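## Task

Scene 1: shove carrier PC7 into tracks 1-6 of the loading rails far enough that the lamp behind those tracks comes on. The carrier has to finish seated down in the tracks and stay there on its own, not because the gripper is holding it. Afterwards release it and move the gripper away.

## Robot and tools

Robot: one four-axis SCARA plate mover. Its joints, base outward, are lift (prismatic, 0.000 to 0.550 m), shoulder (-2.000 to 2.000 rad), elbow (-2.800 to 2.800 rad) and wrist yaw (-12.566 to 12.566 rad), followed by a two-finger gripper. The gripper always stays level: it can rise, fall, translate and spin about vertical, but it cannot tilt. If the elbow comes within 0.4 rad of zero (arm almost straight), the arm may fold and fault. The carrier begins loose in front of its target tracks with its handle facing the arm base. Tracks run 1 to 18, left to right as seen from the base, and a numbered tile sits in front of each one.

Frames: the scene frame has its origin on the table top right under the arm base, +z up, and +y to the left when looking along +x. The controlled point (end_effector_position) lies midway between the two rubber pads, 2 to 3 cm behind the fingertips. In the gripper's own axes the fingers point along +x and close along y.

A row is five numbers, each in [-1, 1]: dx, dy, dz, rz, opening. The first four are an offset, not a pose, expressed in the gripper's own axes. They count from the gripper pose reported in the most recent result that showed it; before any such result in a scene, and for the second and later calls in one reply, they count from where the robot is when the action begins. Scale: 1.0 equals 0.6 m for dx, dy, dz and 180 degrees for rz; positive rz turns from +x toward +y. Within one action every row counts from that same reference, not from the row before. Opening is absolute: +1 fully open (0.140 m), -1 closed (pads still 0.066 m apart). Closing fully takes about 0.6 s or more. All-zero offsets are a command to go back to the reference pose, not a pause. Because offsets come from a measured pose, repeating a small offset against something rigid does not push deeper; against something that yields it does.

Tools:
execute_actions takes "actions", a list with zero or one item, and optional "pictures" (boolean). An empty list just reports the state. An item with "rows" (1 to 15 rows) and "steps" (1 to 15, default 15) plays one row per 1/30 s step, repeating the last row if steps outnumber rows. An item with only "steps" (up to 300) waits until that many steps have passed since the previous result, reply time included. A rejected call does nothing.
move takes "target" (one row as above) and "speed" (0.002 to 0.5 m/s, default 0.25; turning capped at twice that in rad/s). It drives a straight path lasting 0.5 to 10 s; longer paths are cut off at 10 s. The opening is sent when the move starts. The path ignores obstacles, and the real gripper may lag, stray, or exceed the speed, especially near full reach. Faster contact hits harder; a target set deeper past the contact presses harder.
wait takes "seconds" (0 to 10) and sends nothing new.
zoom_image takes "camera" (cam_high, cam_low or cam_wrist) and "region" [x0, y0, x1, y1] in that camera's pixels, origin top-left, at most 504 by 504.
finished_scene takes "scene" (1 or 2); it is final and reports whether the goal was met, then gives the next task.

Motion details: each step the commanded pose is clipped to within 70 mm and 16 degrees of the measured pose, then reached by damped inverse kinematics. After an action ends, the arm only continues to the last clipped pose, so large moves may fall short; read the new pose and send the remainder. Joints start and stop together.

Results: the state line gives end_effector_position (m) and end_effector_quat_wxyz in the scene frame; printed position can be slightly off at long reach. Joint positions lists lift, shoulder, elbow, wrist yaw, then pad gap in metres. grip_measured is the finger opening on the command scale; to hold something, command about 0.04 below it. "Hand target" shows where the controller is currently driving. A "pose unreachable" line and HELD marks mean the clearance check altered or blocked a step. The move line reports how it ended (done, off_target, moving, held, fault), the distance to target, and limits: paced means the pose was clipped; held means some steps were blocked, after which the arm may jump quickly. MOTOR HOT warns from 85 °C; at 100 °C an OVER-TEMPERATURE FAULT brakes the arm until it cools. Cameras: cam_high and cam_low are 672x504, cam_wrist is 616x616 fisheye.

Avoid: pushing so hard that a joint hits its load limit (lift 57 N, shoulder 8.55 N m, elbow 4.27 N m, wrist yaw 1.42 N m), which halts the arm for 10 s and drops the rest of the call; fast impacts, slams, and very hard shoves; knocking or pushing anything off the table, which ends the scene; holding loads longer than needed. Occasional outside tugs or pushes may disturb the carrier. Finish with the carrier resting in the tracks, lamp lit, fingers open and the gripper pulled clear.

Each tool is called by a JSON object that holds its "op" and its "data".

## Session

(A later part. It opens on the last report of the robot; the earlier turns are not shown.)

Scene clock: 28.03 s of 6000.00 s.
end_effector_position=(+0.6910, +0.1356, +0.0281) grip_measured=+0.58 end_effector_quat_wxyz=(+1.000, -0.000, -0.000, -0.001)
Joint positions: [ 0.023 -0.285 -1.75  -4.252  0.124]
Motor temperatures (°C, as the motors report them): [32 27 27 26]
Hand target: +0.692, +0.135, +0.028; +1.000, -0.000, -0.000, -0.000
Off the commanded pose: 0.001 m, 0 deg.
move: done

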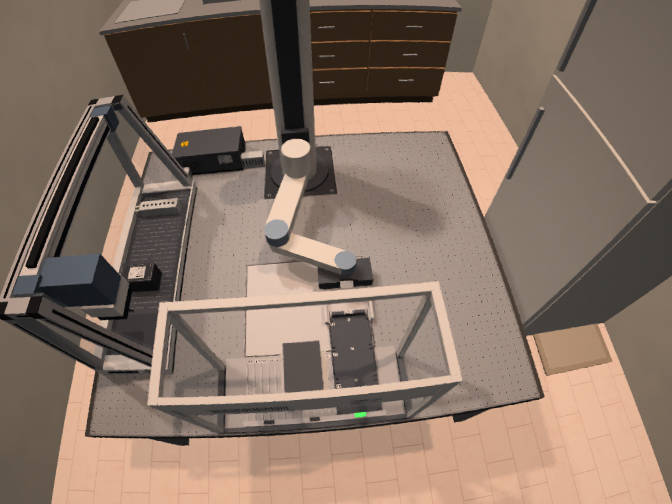

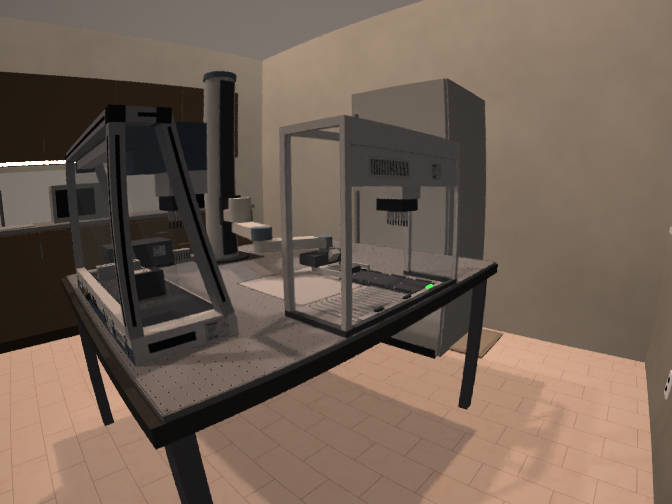

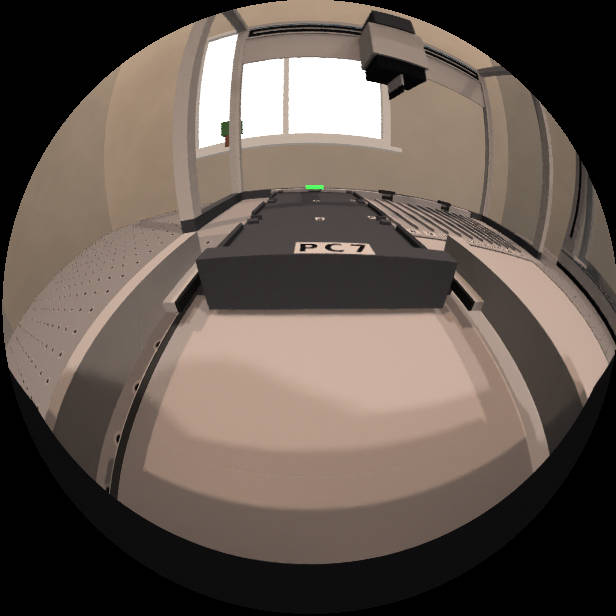

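{"op": "execute_actions", "data": {"actions": [{"rows":[[0,0,0,0,1]],"steps":8}], "pictures": false}}

{"op": "move", "data": {"target": [-0.2,0,0.12,0,1], "speed": 0.3}}

Scene clock: 28.83 s of 6000.00 s.
end_effector_position=(+0.6910, +0.1356, +0.0281) grip_measured=+1.00 end_effector_quat_wxyz=(+1.000, -0.000, -0.000, -0.001)
Joint positions: [ 0.023 -0.285 -1.749 -4.252  0.14 ]
Motor temperatures (°C, as the motors report them): [32 27 27 26]
Hand target: +0.691, +0.136, +0.028; +1.000, -0.000, -0.000, -0.001
Off the commanded pose: 0.000 m, 0 deg.
Steps of this call (steps 1 to 16: nothing new was sent; steps 17 to 24: all 8 steps of this action). Readings (end_effector_position):
17: (+0.6906, +0.1357, +0.0281)
18: (+0.6905, +0.1358, +0.0281)
20: (+0.6909, +0.1357, +0.0281)
24: the state above

Scene clock: 29.93 s of 6000.00 s.
end_effector_position=(+0.5709, +0.1361, +0.1001) grip_measured=+1.00 end_effector_quat_wxyz=(+1.000, -0.000, -0.000, -0.001)
Joint positions: [ 0.095 -0.379 -1.174 -4.732  0.14 ]
Motor temperatures (°C, as the motors report them): [32 27 27 26]
Hand target: +0.571, +0.136, +0.100; +1.000, -0.000, -0.000, -0.001
Off the commanded pose: 0.000 m, 0 deg.
move: done

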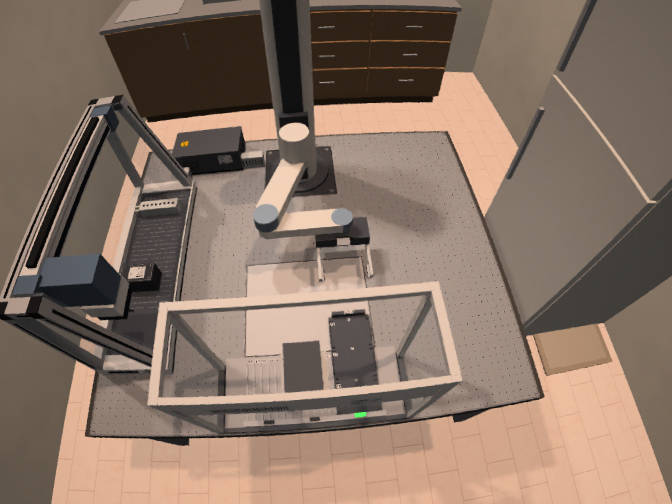

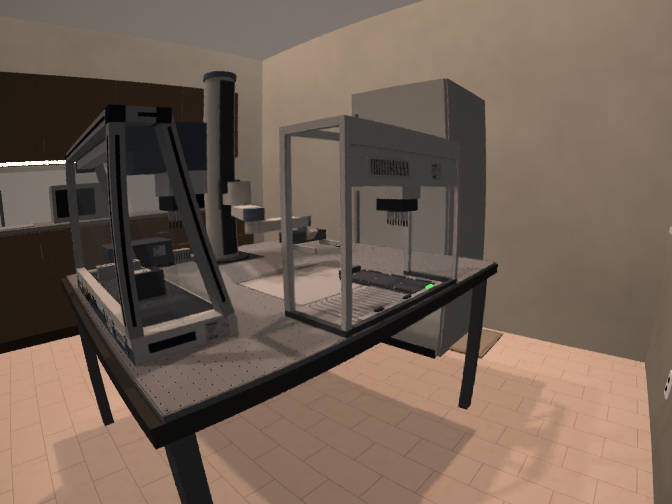

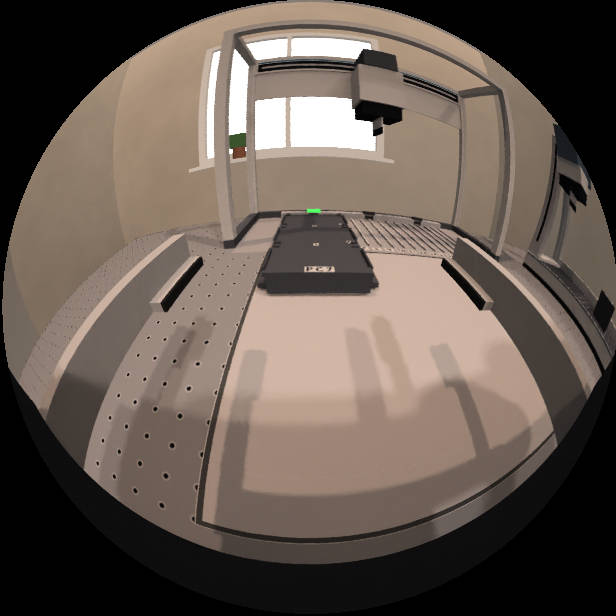

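{"op": "finished_scene", "data": {"scene": 1}}

The scene is finished: the task was done.


## Next scene

Scene 2: shove carrier PC7 into tracks 13-18 of the loading rails far enough that the lamp behind those tracks comes on. The carrier has to finish seated down in the tracks and stay there on its own, not because the gripper is holding it. Afterwards release it and move the gripper away.

{"op": "execute_actions", "data": {"actions": []}}

{"op": "zoom_image", "data": {"camera": "cam_wrist", "region": [130,300,490,600]}}

Scene clock: 0.00 s of 6000.00 s.
end_effector_position=(+0.5761, +0.4116, +0.4061) grip_measured=+1.00 end_effector_quat_wxyz=(+0.923, +0.000, +0.000, +0.385)
Joint positions: [ 0.401  1.333  1.976 -2.517  0.14 ]
Motor temperatures (°C, as the motors report them): [32 27 26 26]
Hand target: +0.576, +0.412, +0.406; +0.923, +0.000, +0.000, +0.385

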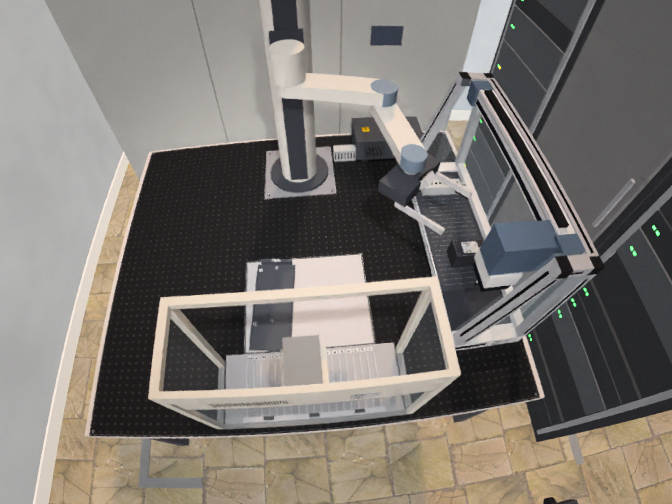

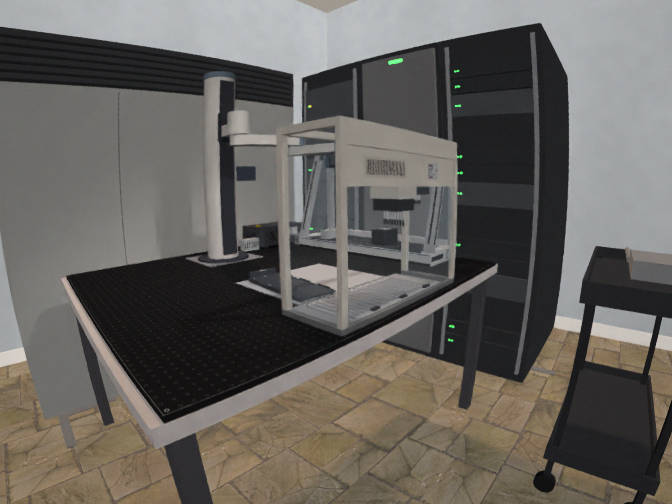

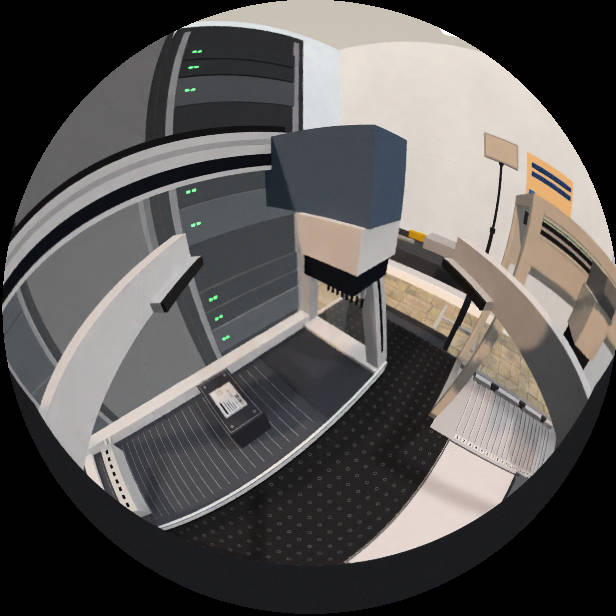

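Region (130, 300, 490, 600) of cam_wrist's 616x616 image, scaled by 1.400, with more detail than that image has.

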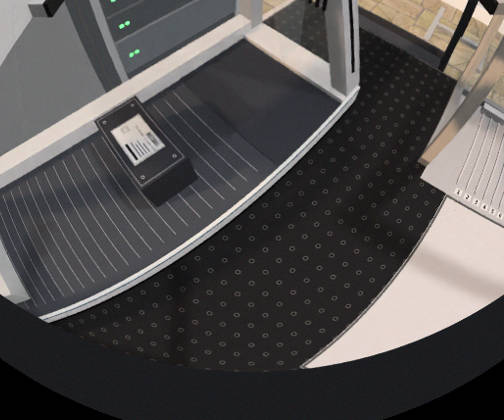

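{"op": "move", "data": {"target": [-0.7425,-0.439,-0.527,-0.282,1], "speed": 0.4}}

Scene clock: 3.53 s of 6000.00 s.
end_effector_position=(+0.4503, -0.0906, +0.0898) grip_measured=+1.00 end_effector_quat_wxyz=(+0.999, +0.000, +0.000, -0.047)
Joint positions: [ 0.085  0.51   0.592 -1.197  0.14 ]
Motor temperatures (°C, as the motors report them): [32 27 26 26]
Hand target: +0.450, -0.091, +0.090; +0.999, +0.000, +0.000, -0.047
Off the commanded pose: 0.000 m, 0 deg.
move: done

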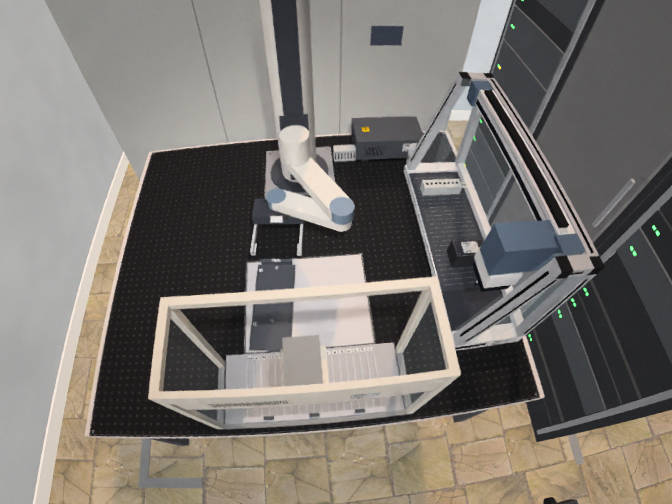

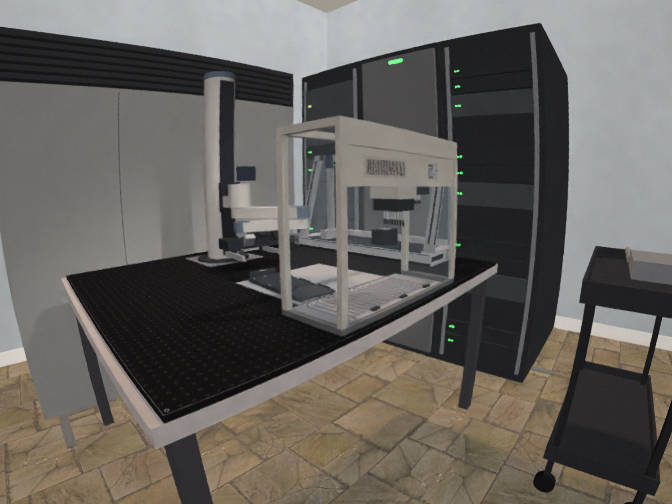

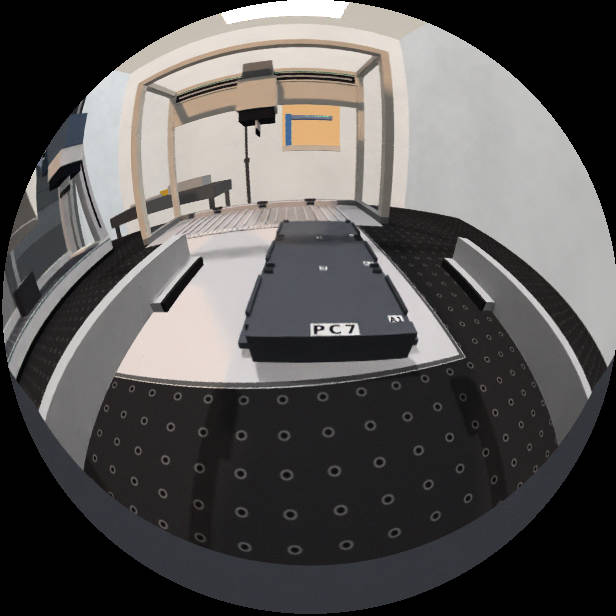

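{"op": "move", "data": {"target": [0.003,-0.0095,-0.103,0.003,1], "speed": 0.12}}

Scene clock: 5.63 s of 6000.00 s.
end_effector_position=(+0.4515, -0.0965, +0.0279) grip_measured=+1.00 end_effector_quat_wxyz=(+0.999, +0.000, +0.000, -0.043)
Joint positions: [ 0.023  0.473  0.611 -1.17   0.14 ]
Motor temperatures (°C, as the motors report them): [32 27 26 26]
Hand target: +0.452, -0.096, +0.028; +0.999, +0.000, +0.000, -0.043
Off the commanded pose: 0.000 m, 0 deg.
move: done

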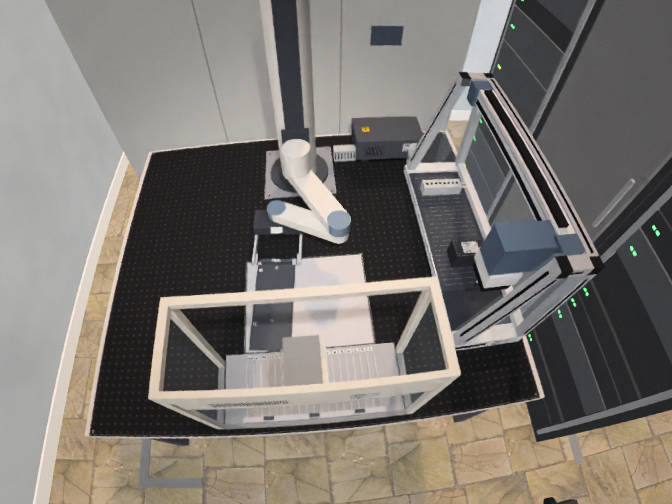

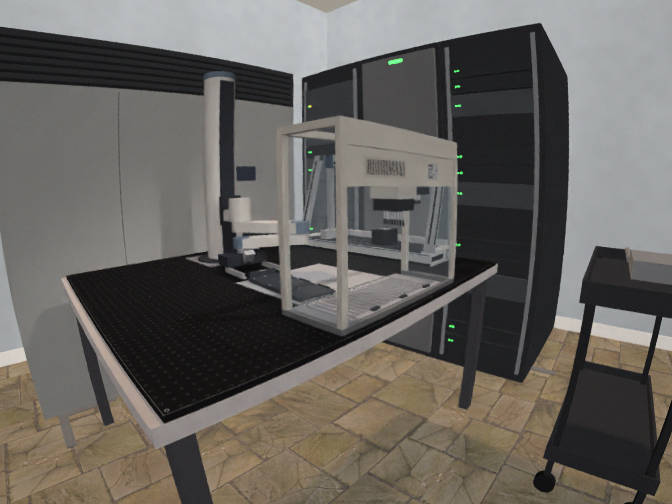

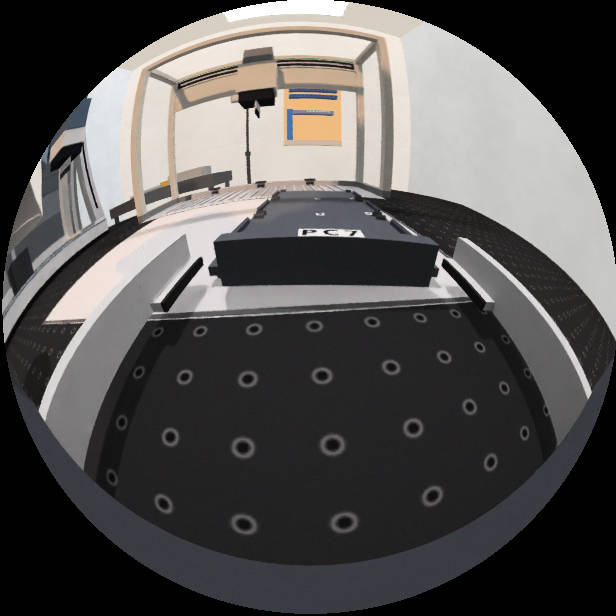

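{"op": "move", "data": {"target": [0.034,0,0,0,1], "speed": 0.06}}

{"op": "execute_actions", "data": {"actions": [{"rows":[[0,0,0,0,0.5]],"steps":10}], "pictures": false}}

{"op": "move", "data": {"target": [0.012,-0.063,0,0.0245,0.5], "speed": 0.03}}

{"op": "zoom_image", "data": {"camera": "cam_wrist", "region": [240,160,400,260]}}

{"op": "zoom_image", "data": {"camera": "cam_high", "region": [210,300,330,420]}}

Scene clock: 7.87 s of 6000.00 s.
end_effector_position=(+0.4719, -0.0982, +0.0279) grip_measured=+1.00 end_effector_quat_wxyz=(+0.999, +0.000, +0.000, -0.043)
Joint positions: [ 0.023  0.514  0.689 -1.288  0.14 ]
Motor temperatures (°C, as the motors report them): [32 27 26 26]
Hand target: +0.472, -0.098, +0.028; +0.999, +0.000, +0.000, -0.043
Off the commanded pose: 0.000 m, 0 deg.
move: done

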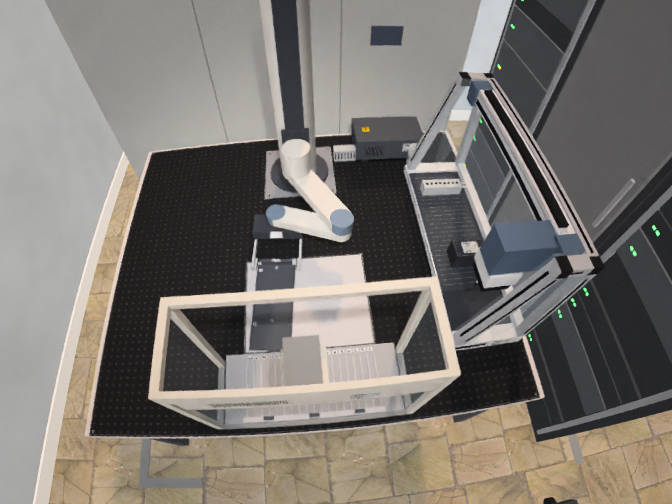

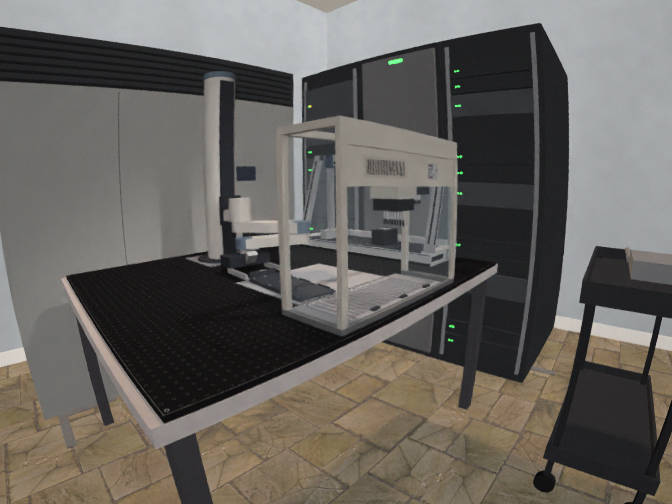

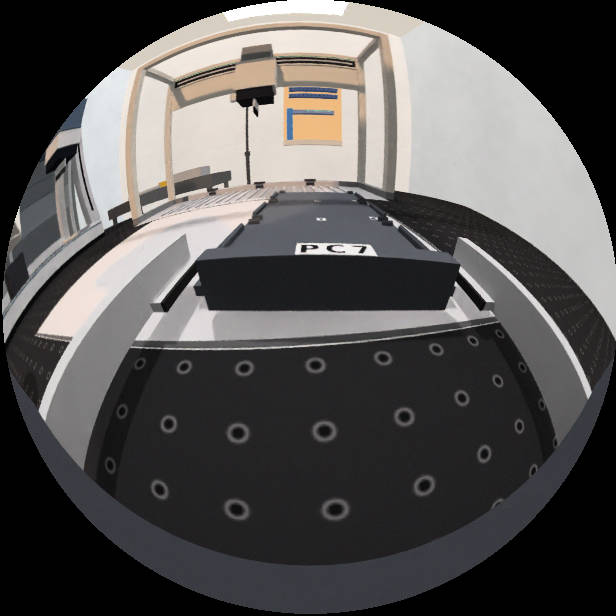

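Scene clock: 8.20 s of 6000.00 s.
end_effector_position=(+0.4719, -0.0983, +0.0279) grip_measured=+0.58 end_effector_quat_wxyz=(+0.999, +0.000, +0.000, -0.043)
Joint positions: [ 0.023  0.514  0.689 -1.288  0.125]
Motor temperatures (°C, as the motors report them): [32 27 26 26]
Hand target: +0.472, -0.098, +0.028; +0.999, +0.000, +0.000, -0.043
Off the commanded pose: 0.000 m, 0 deg.
Steps of this call (steps 1 to 10: all 10 steps of this action). Readings (end_effector_position):
1: (+0.4719, -0.0982, +0.0279)
2: (+0.4719, -0.0982, +0.0279)
4: (+0.4719, -0.0983, +0.0279)
8: (+0.4719, -0.0983, +0.0279)
10: the state above

Scene clock: 9.93 s of 6000.00 s.
end_effector_position=(+0.4760, -0.1359, +0.0279) grip_measured=+0.58 end_effector_quat_wxyz=(+1.000, +0.000, +0.000, -0.002)
Joint positions: [ 0.023  0.287  0.819 -1.11   0.125]
Motor temperatures (°C, as the motors report them): [32 27 26 26]
Hand target: +0.476, -0.137, +0.028; +1.000, +0.000, +0.000, -0.005
Off the commanded pose: 0.001 m, 0 deg.
move: done

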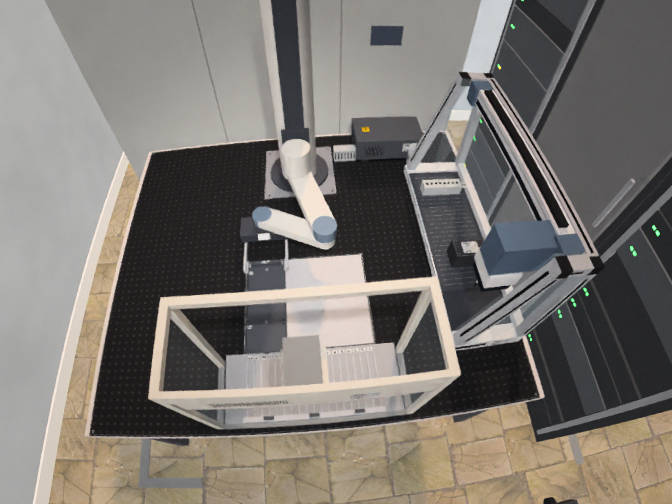

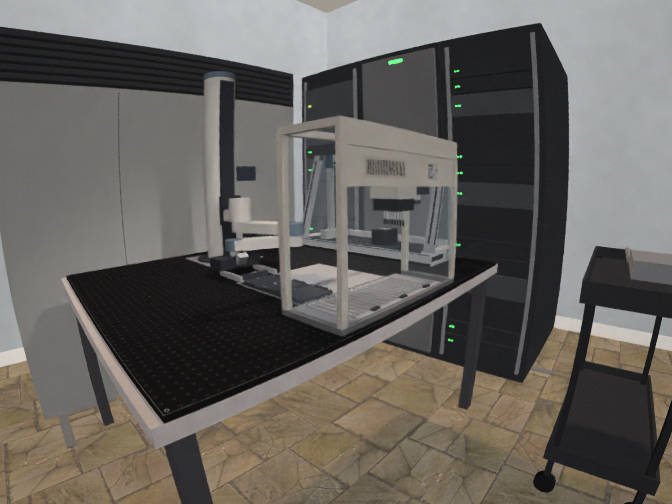

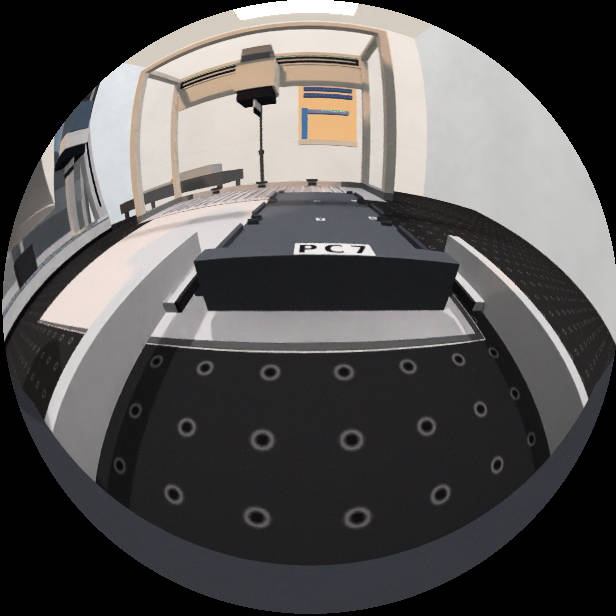

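Region (240, 160, 400, 260) of cam_wrist's 616x616 image, scaled by 3.150, with more detail than that image has; it fills the top 315 rows of this view, and the rest is white.

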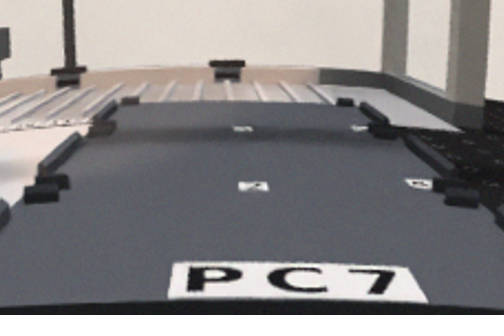

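Region (210, 300, 330, 420) of cam_high's 672x504 image, scaled by 4.200, with more detail than that image has.

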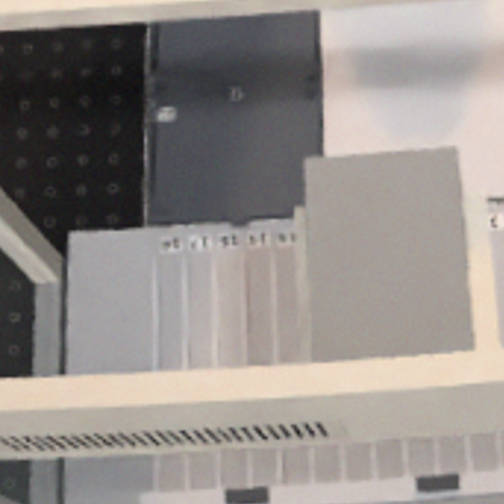

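{"op": "move", "data": {"target": [0.012,0.002,0,0.0055,0.5], "speed": 0.02}}

{"op": "zoom_image", "data": {"camera": "cam_wrist", "region": [240,160,400,260]}}

{"op": "zoom_image", "data": {"camera": "cam_high", "region": [210,300,330,420]}}

Scene clock: 11.77 s of 6000.00 s.
end_effector_position=(+0.4829, -0.1353, +0.0279) grip_measured=+0.58 end_effector_quat_wxyz=(+1.000, +0.000, +0.000, +0.005)
Joint positions: [ 0.023  0.296  0.846 -1.132  0.125]
Motor temperatures (°C, as the motors report them): [32 27 26 26]
Hand target: +0.483, -0.135, +0.028; +1.000, +0.000, +0.000, +0.007
Off the commanded pose: 0.001 m, 0 deg.
move: done

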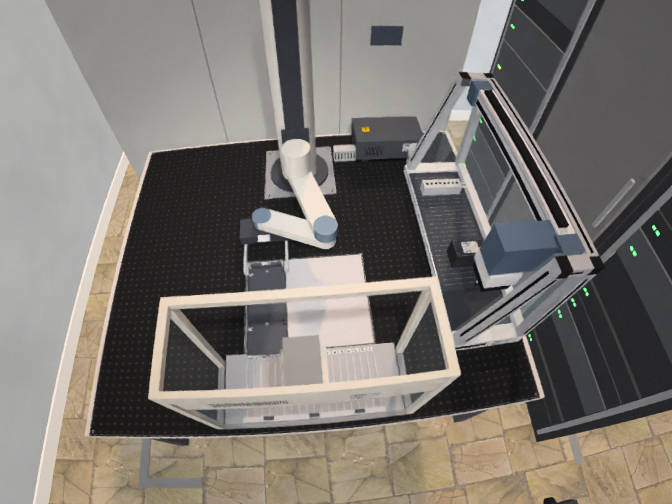

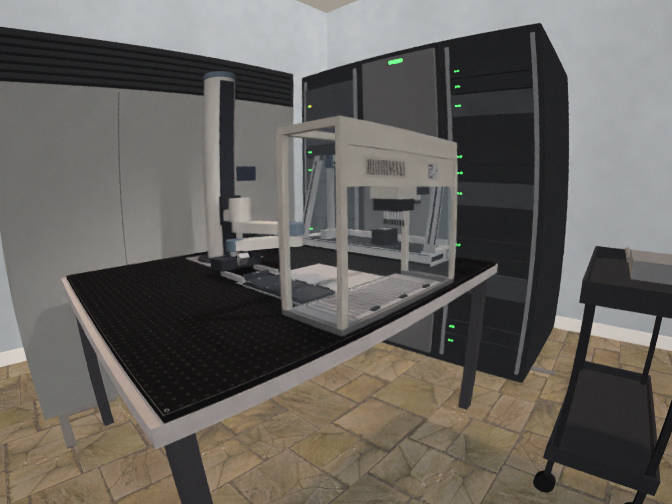

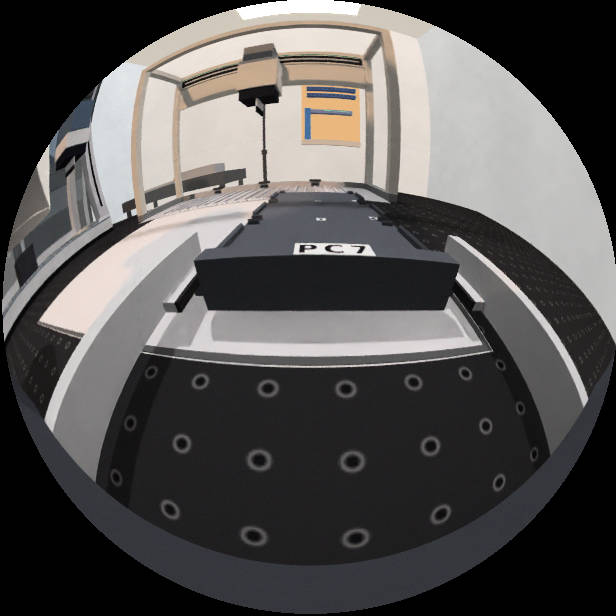

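Region (240, 160, 400, 260) of cam_wrist's 616x616 image, scaled by 3.150, with more detail than that image has; it fills the top 315 rows of this view, and the rest is white.

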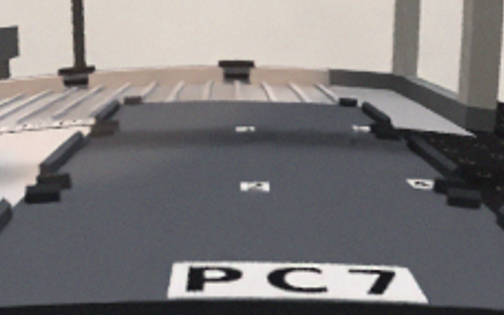

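Region (210, 300, 330, 420) of cam_high's 672x504 image, scaled by 4.200, with more detail than that image has.

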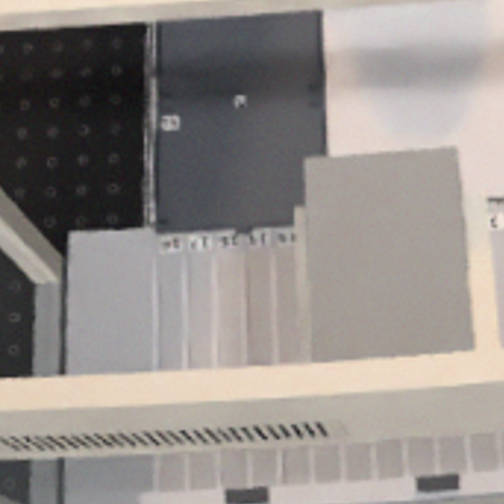

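Aligned; move along world x.

{"op": "move", "data": {"target": [0.09,-0.0009,0,0,0.5], "speed": 0.035}}

{"op": "zoom_image", "data": {"camera": "cam_wrist", "region": [240,160,400,260]}}

Scene clock: 14.27 s of 6000.00 s.
end_effector_position=(+0.5368, -0.1355, +0.0279) grip_measured=+0.58 end_effector_quat_wxyz=(+1.000, +0.000, +0.000, +0.004)
Joint positions: [ 0.023  0.365  1.039 -1.396  0.125]
Motor temperatures (°C, as the motors report them): [32 27 26 26]
Hand target: +0.537, -0.135, +0.028; +1.000, +0.000, +0.000, +0.005
Off the commanded pose: 0.000 m, 0 deg.
move: done

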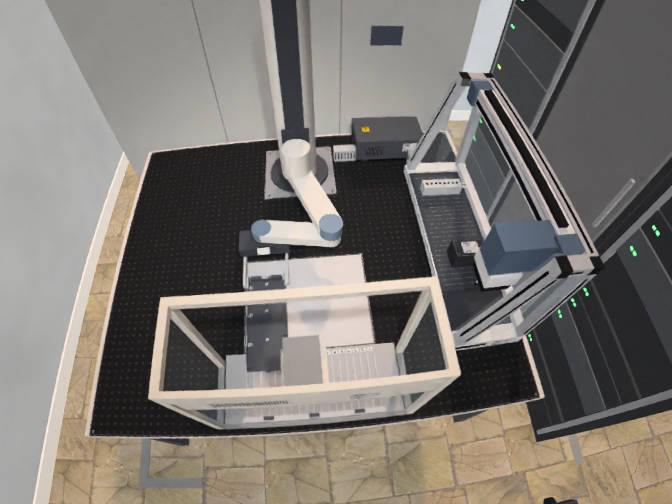

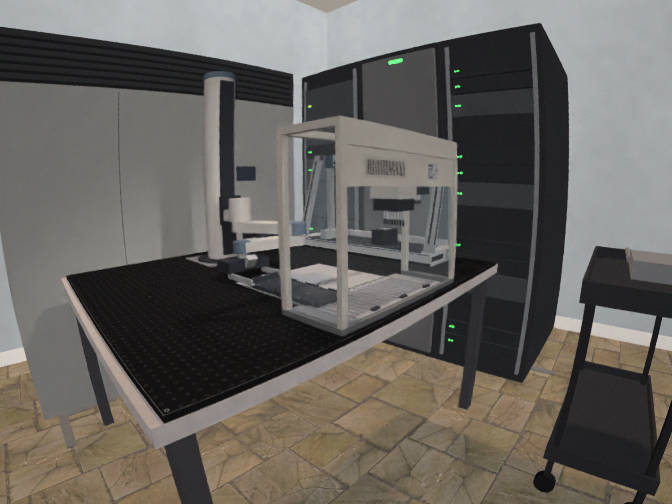

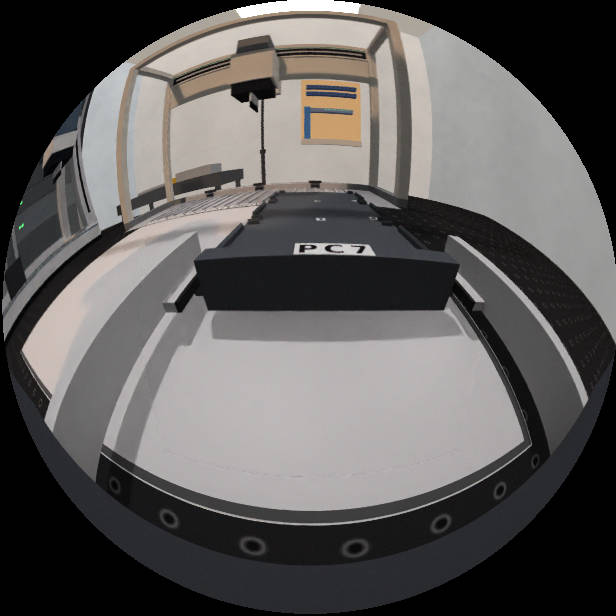

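Region (240, 160, 400, 260) of cam_wrist's 616x616 image, scaled by 3.150, with more detail than that image has; it fills the top 315 rows of this view, and the rest is white.

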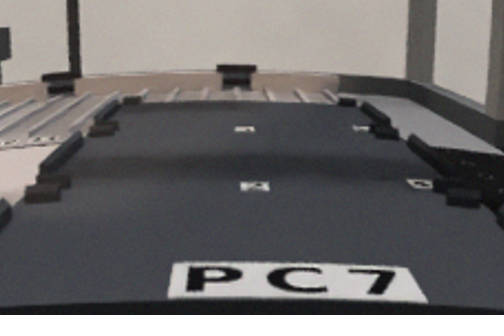

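{"op": "move", "data": {"target": [0.225,-0.0012,0,0,0.5], "speed": 0.08}}

{"op": "move", "data": {"target": [0.03,0,0,0,0.5], "speed": 0.02}}

Scene clock: 16.83 s of 6000.00 s.
end_effector_position=(+0.6717, -0.1353, +0.0279) grip_measured=+0.58 end_effector_quat_wxyz=(+1.000, +0.000, +0.000, +0.004)
Joint positions: [ 0.023  0.312  1.644 -1.949  0.125]
Motor temperatures (°C, as the motors report them): [32 27 26 26]
Hand target: +0.672, -0.135, +0.028; +1.000, +0.000, +0.000, +0.004
Off the commanded pose: 0.000 m, 0 deg.
move: done

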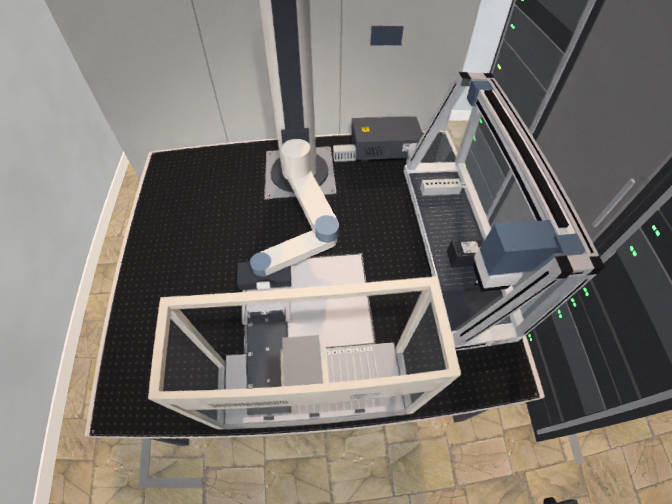

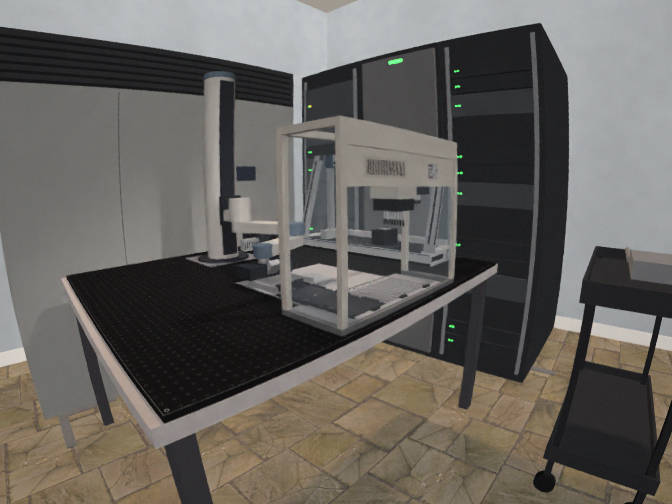

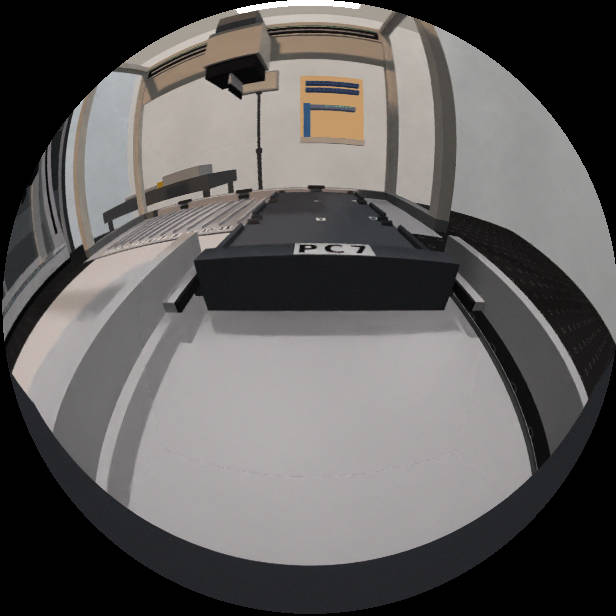

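Scene clock: 27.63 s of 6000.00 s.
end_effector_position=(+0.6834, -0.1361, +0.0279) grip_measured=+0.58 end_effector_quat_wxyz=(+1.000, +0.000, +0.000, +0.006)
Joint positions: [ 0.023  0.291  1.71  -1.99   0.125]
Motor temperatures (°C, as the motors report them): [32 27 28 26]
Hand target: +0.684, -0.136, +0.028; +1.000, +0.000, +0.000, +0.005
Off the commanded pose: 0.006 m, 0 deg.
TORQUE FAULT: the external load on joint 3 (elbow) reached its load limit, and the arm stopped for 10 seconds. The arm's remaining commands of this call were not run. The arm holds where it stopped, with its grip as last carried out, and accepts commands again: back off and push less far. The arm stops again, at the same cost, whenever a joint's load reaches its limit.
move: fault

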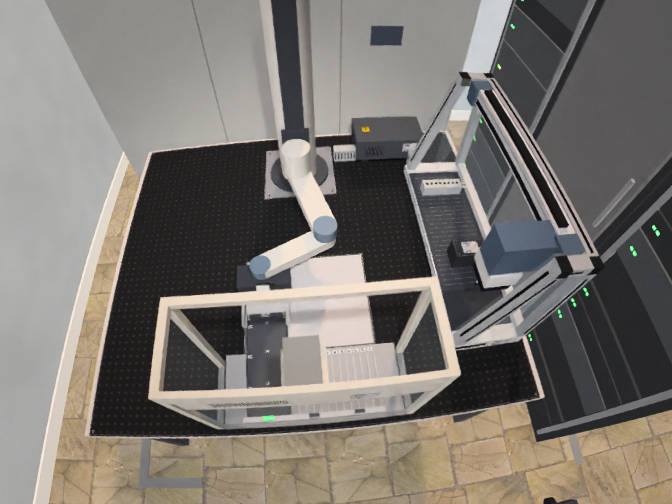

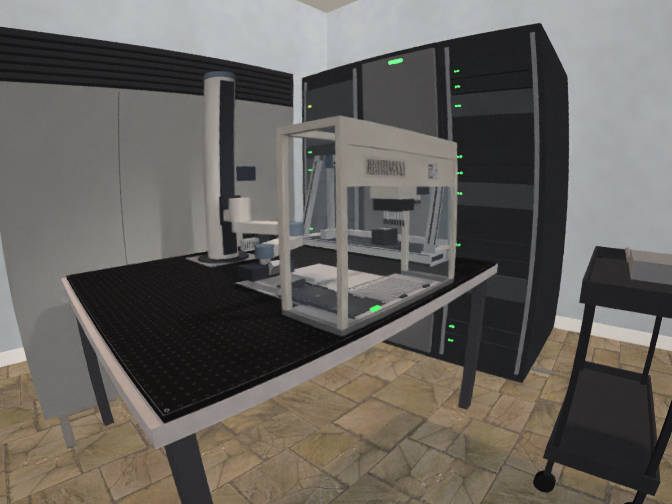

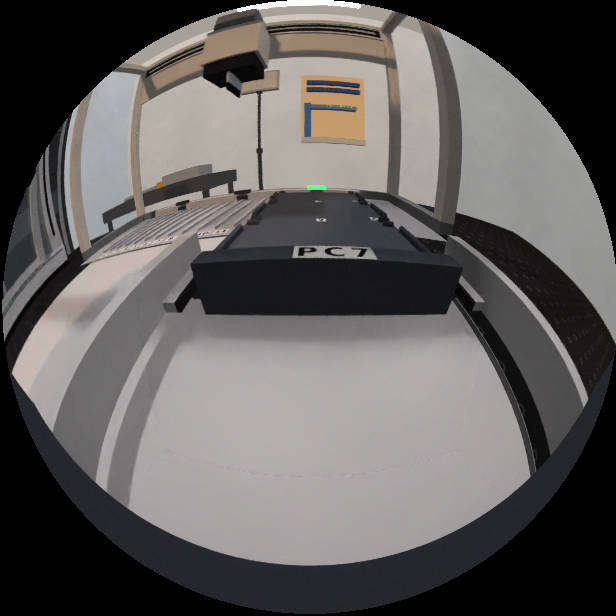

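{"op": "execute_actions", "data": {"actions": [{"rows":[[0,0,0,0,1]],"steps":8}], "pictures": false}}

{"op": "move", "data": {"target": [-0.2,0,0.12,0,1], "speed": 0.3}}

Scene clock: 28.33 s of 6000.00 s.
end_effector_position=(+0.6834, -0.1361, +0.0279) grip_measured=+1.00 end_effector_quat_wxyz=(+1.000, +0.000, +0.000, +0.006)
Joint positions: [ 0.023  0.291  1.71  -1.99   0.14 ]
Motor temperatures (°C, as the motors report them): [32 27 28 26]
Hand target: +0.683, -0.136, +0.028; +1.000, +0.000, +0.000, +0.006
Off the commanded pose: 0.000 m, 0 deg.
Steps of this call (steps 1 to 13: nothing new was sent; steps 14 to 21: all 8 steps of this action). Readings (end_effector_position):
14: (+0.6830, -0.1362, +0.0279)
15: (+0.6830, -0.1362, +0.0279)
17: (+0.6833, -0.1361, +0.0279)
21: the state above

Scene clock: 29.40 s of 6000.00 s.
end_effector_position=(+0.5634, -0.1376, +0.1000) grip_measured=+1.00 end_effector_quat_wxyz=(+1.000, +0.000, +0.000, +0.006)
Joint positions: [ 0.095  0.367  1.15  -1.506  0.14 ]
Motor temperatures (°C, as the motors report them): [32 27 28 26]
Hand target: +0.563, -0.137, +0.100; +1.000, +0.000, +0.000, +0.006
Off the commanded pose: 0.000 m, 0 deg.
move: done

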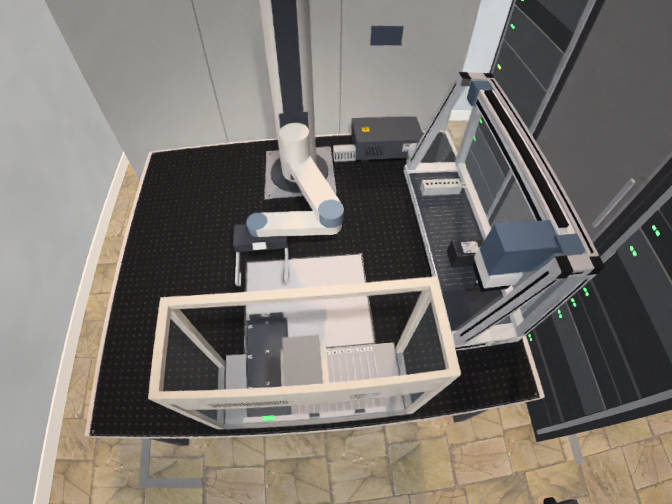

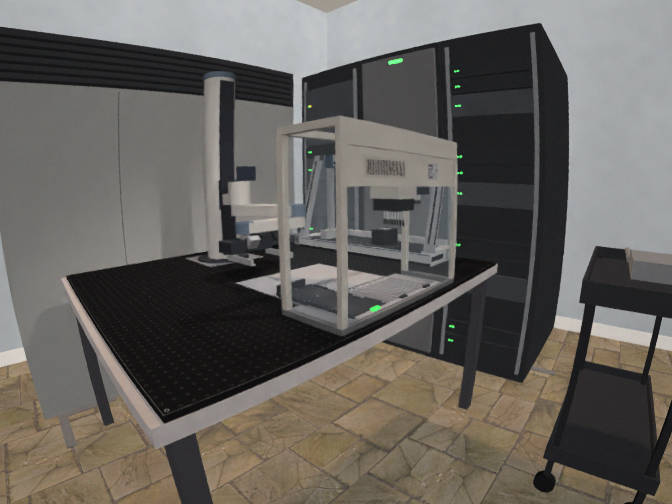

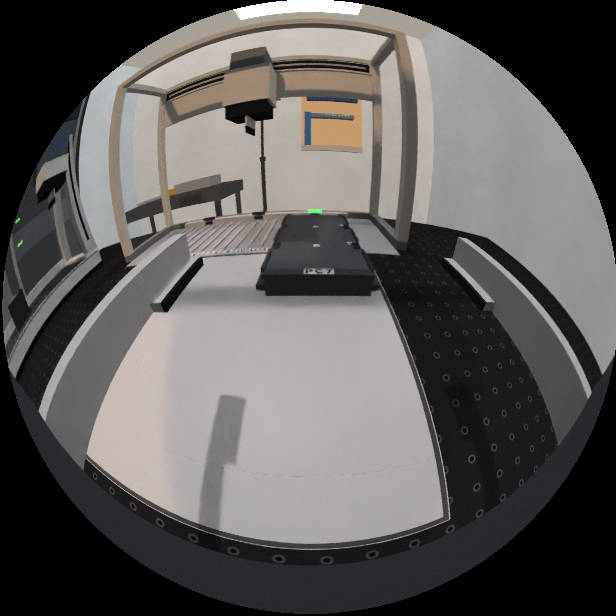

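{"op": "finished_scene", "data": {"scene": 2}}

The scene is finished: the task was done.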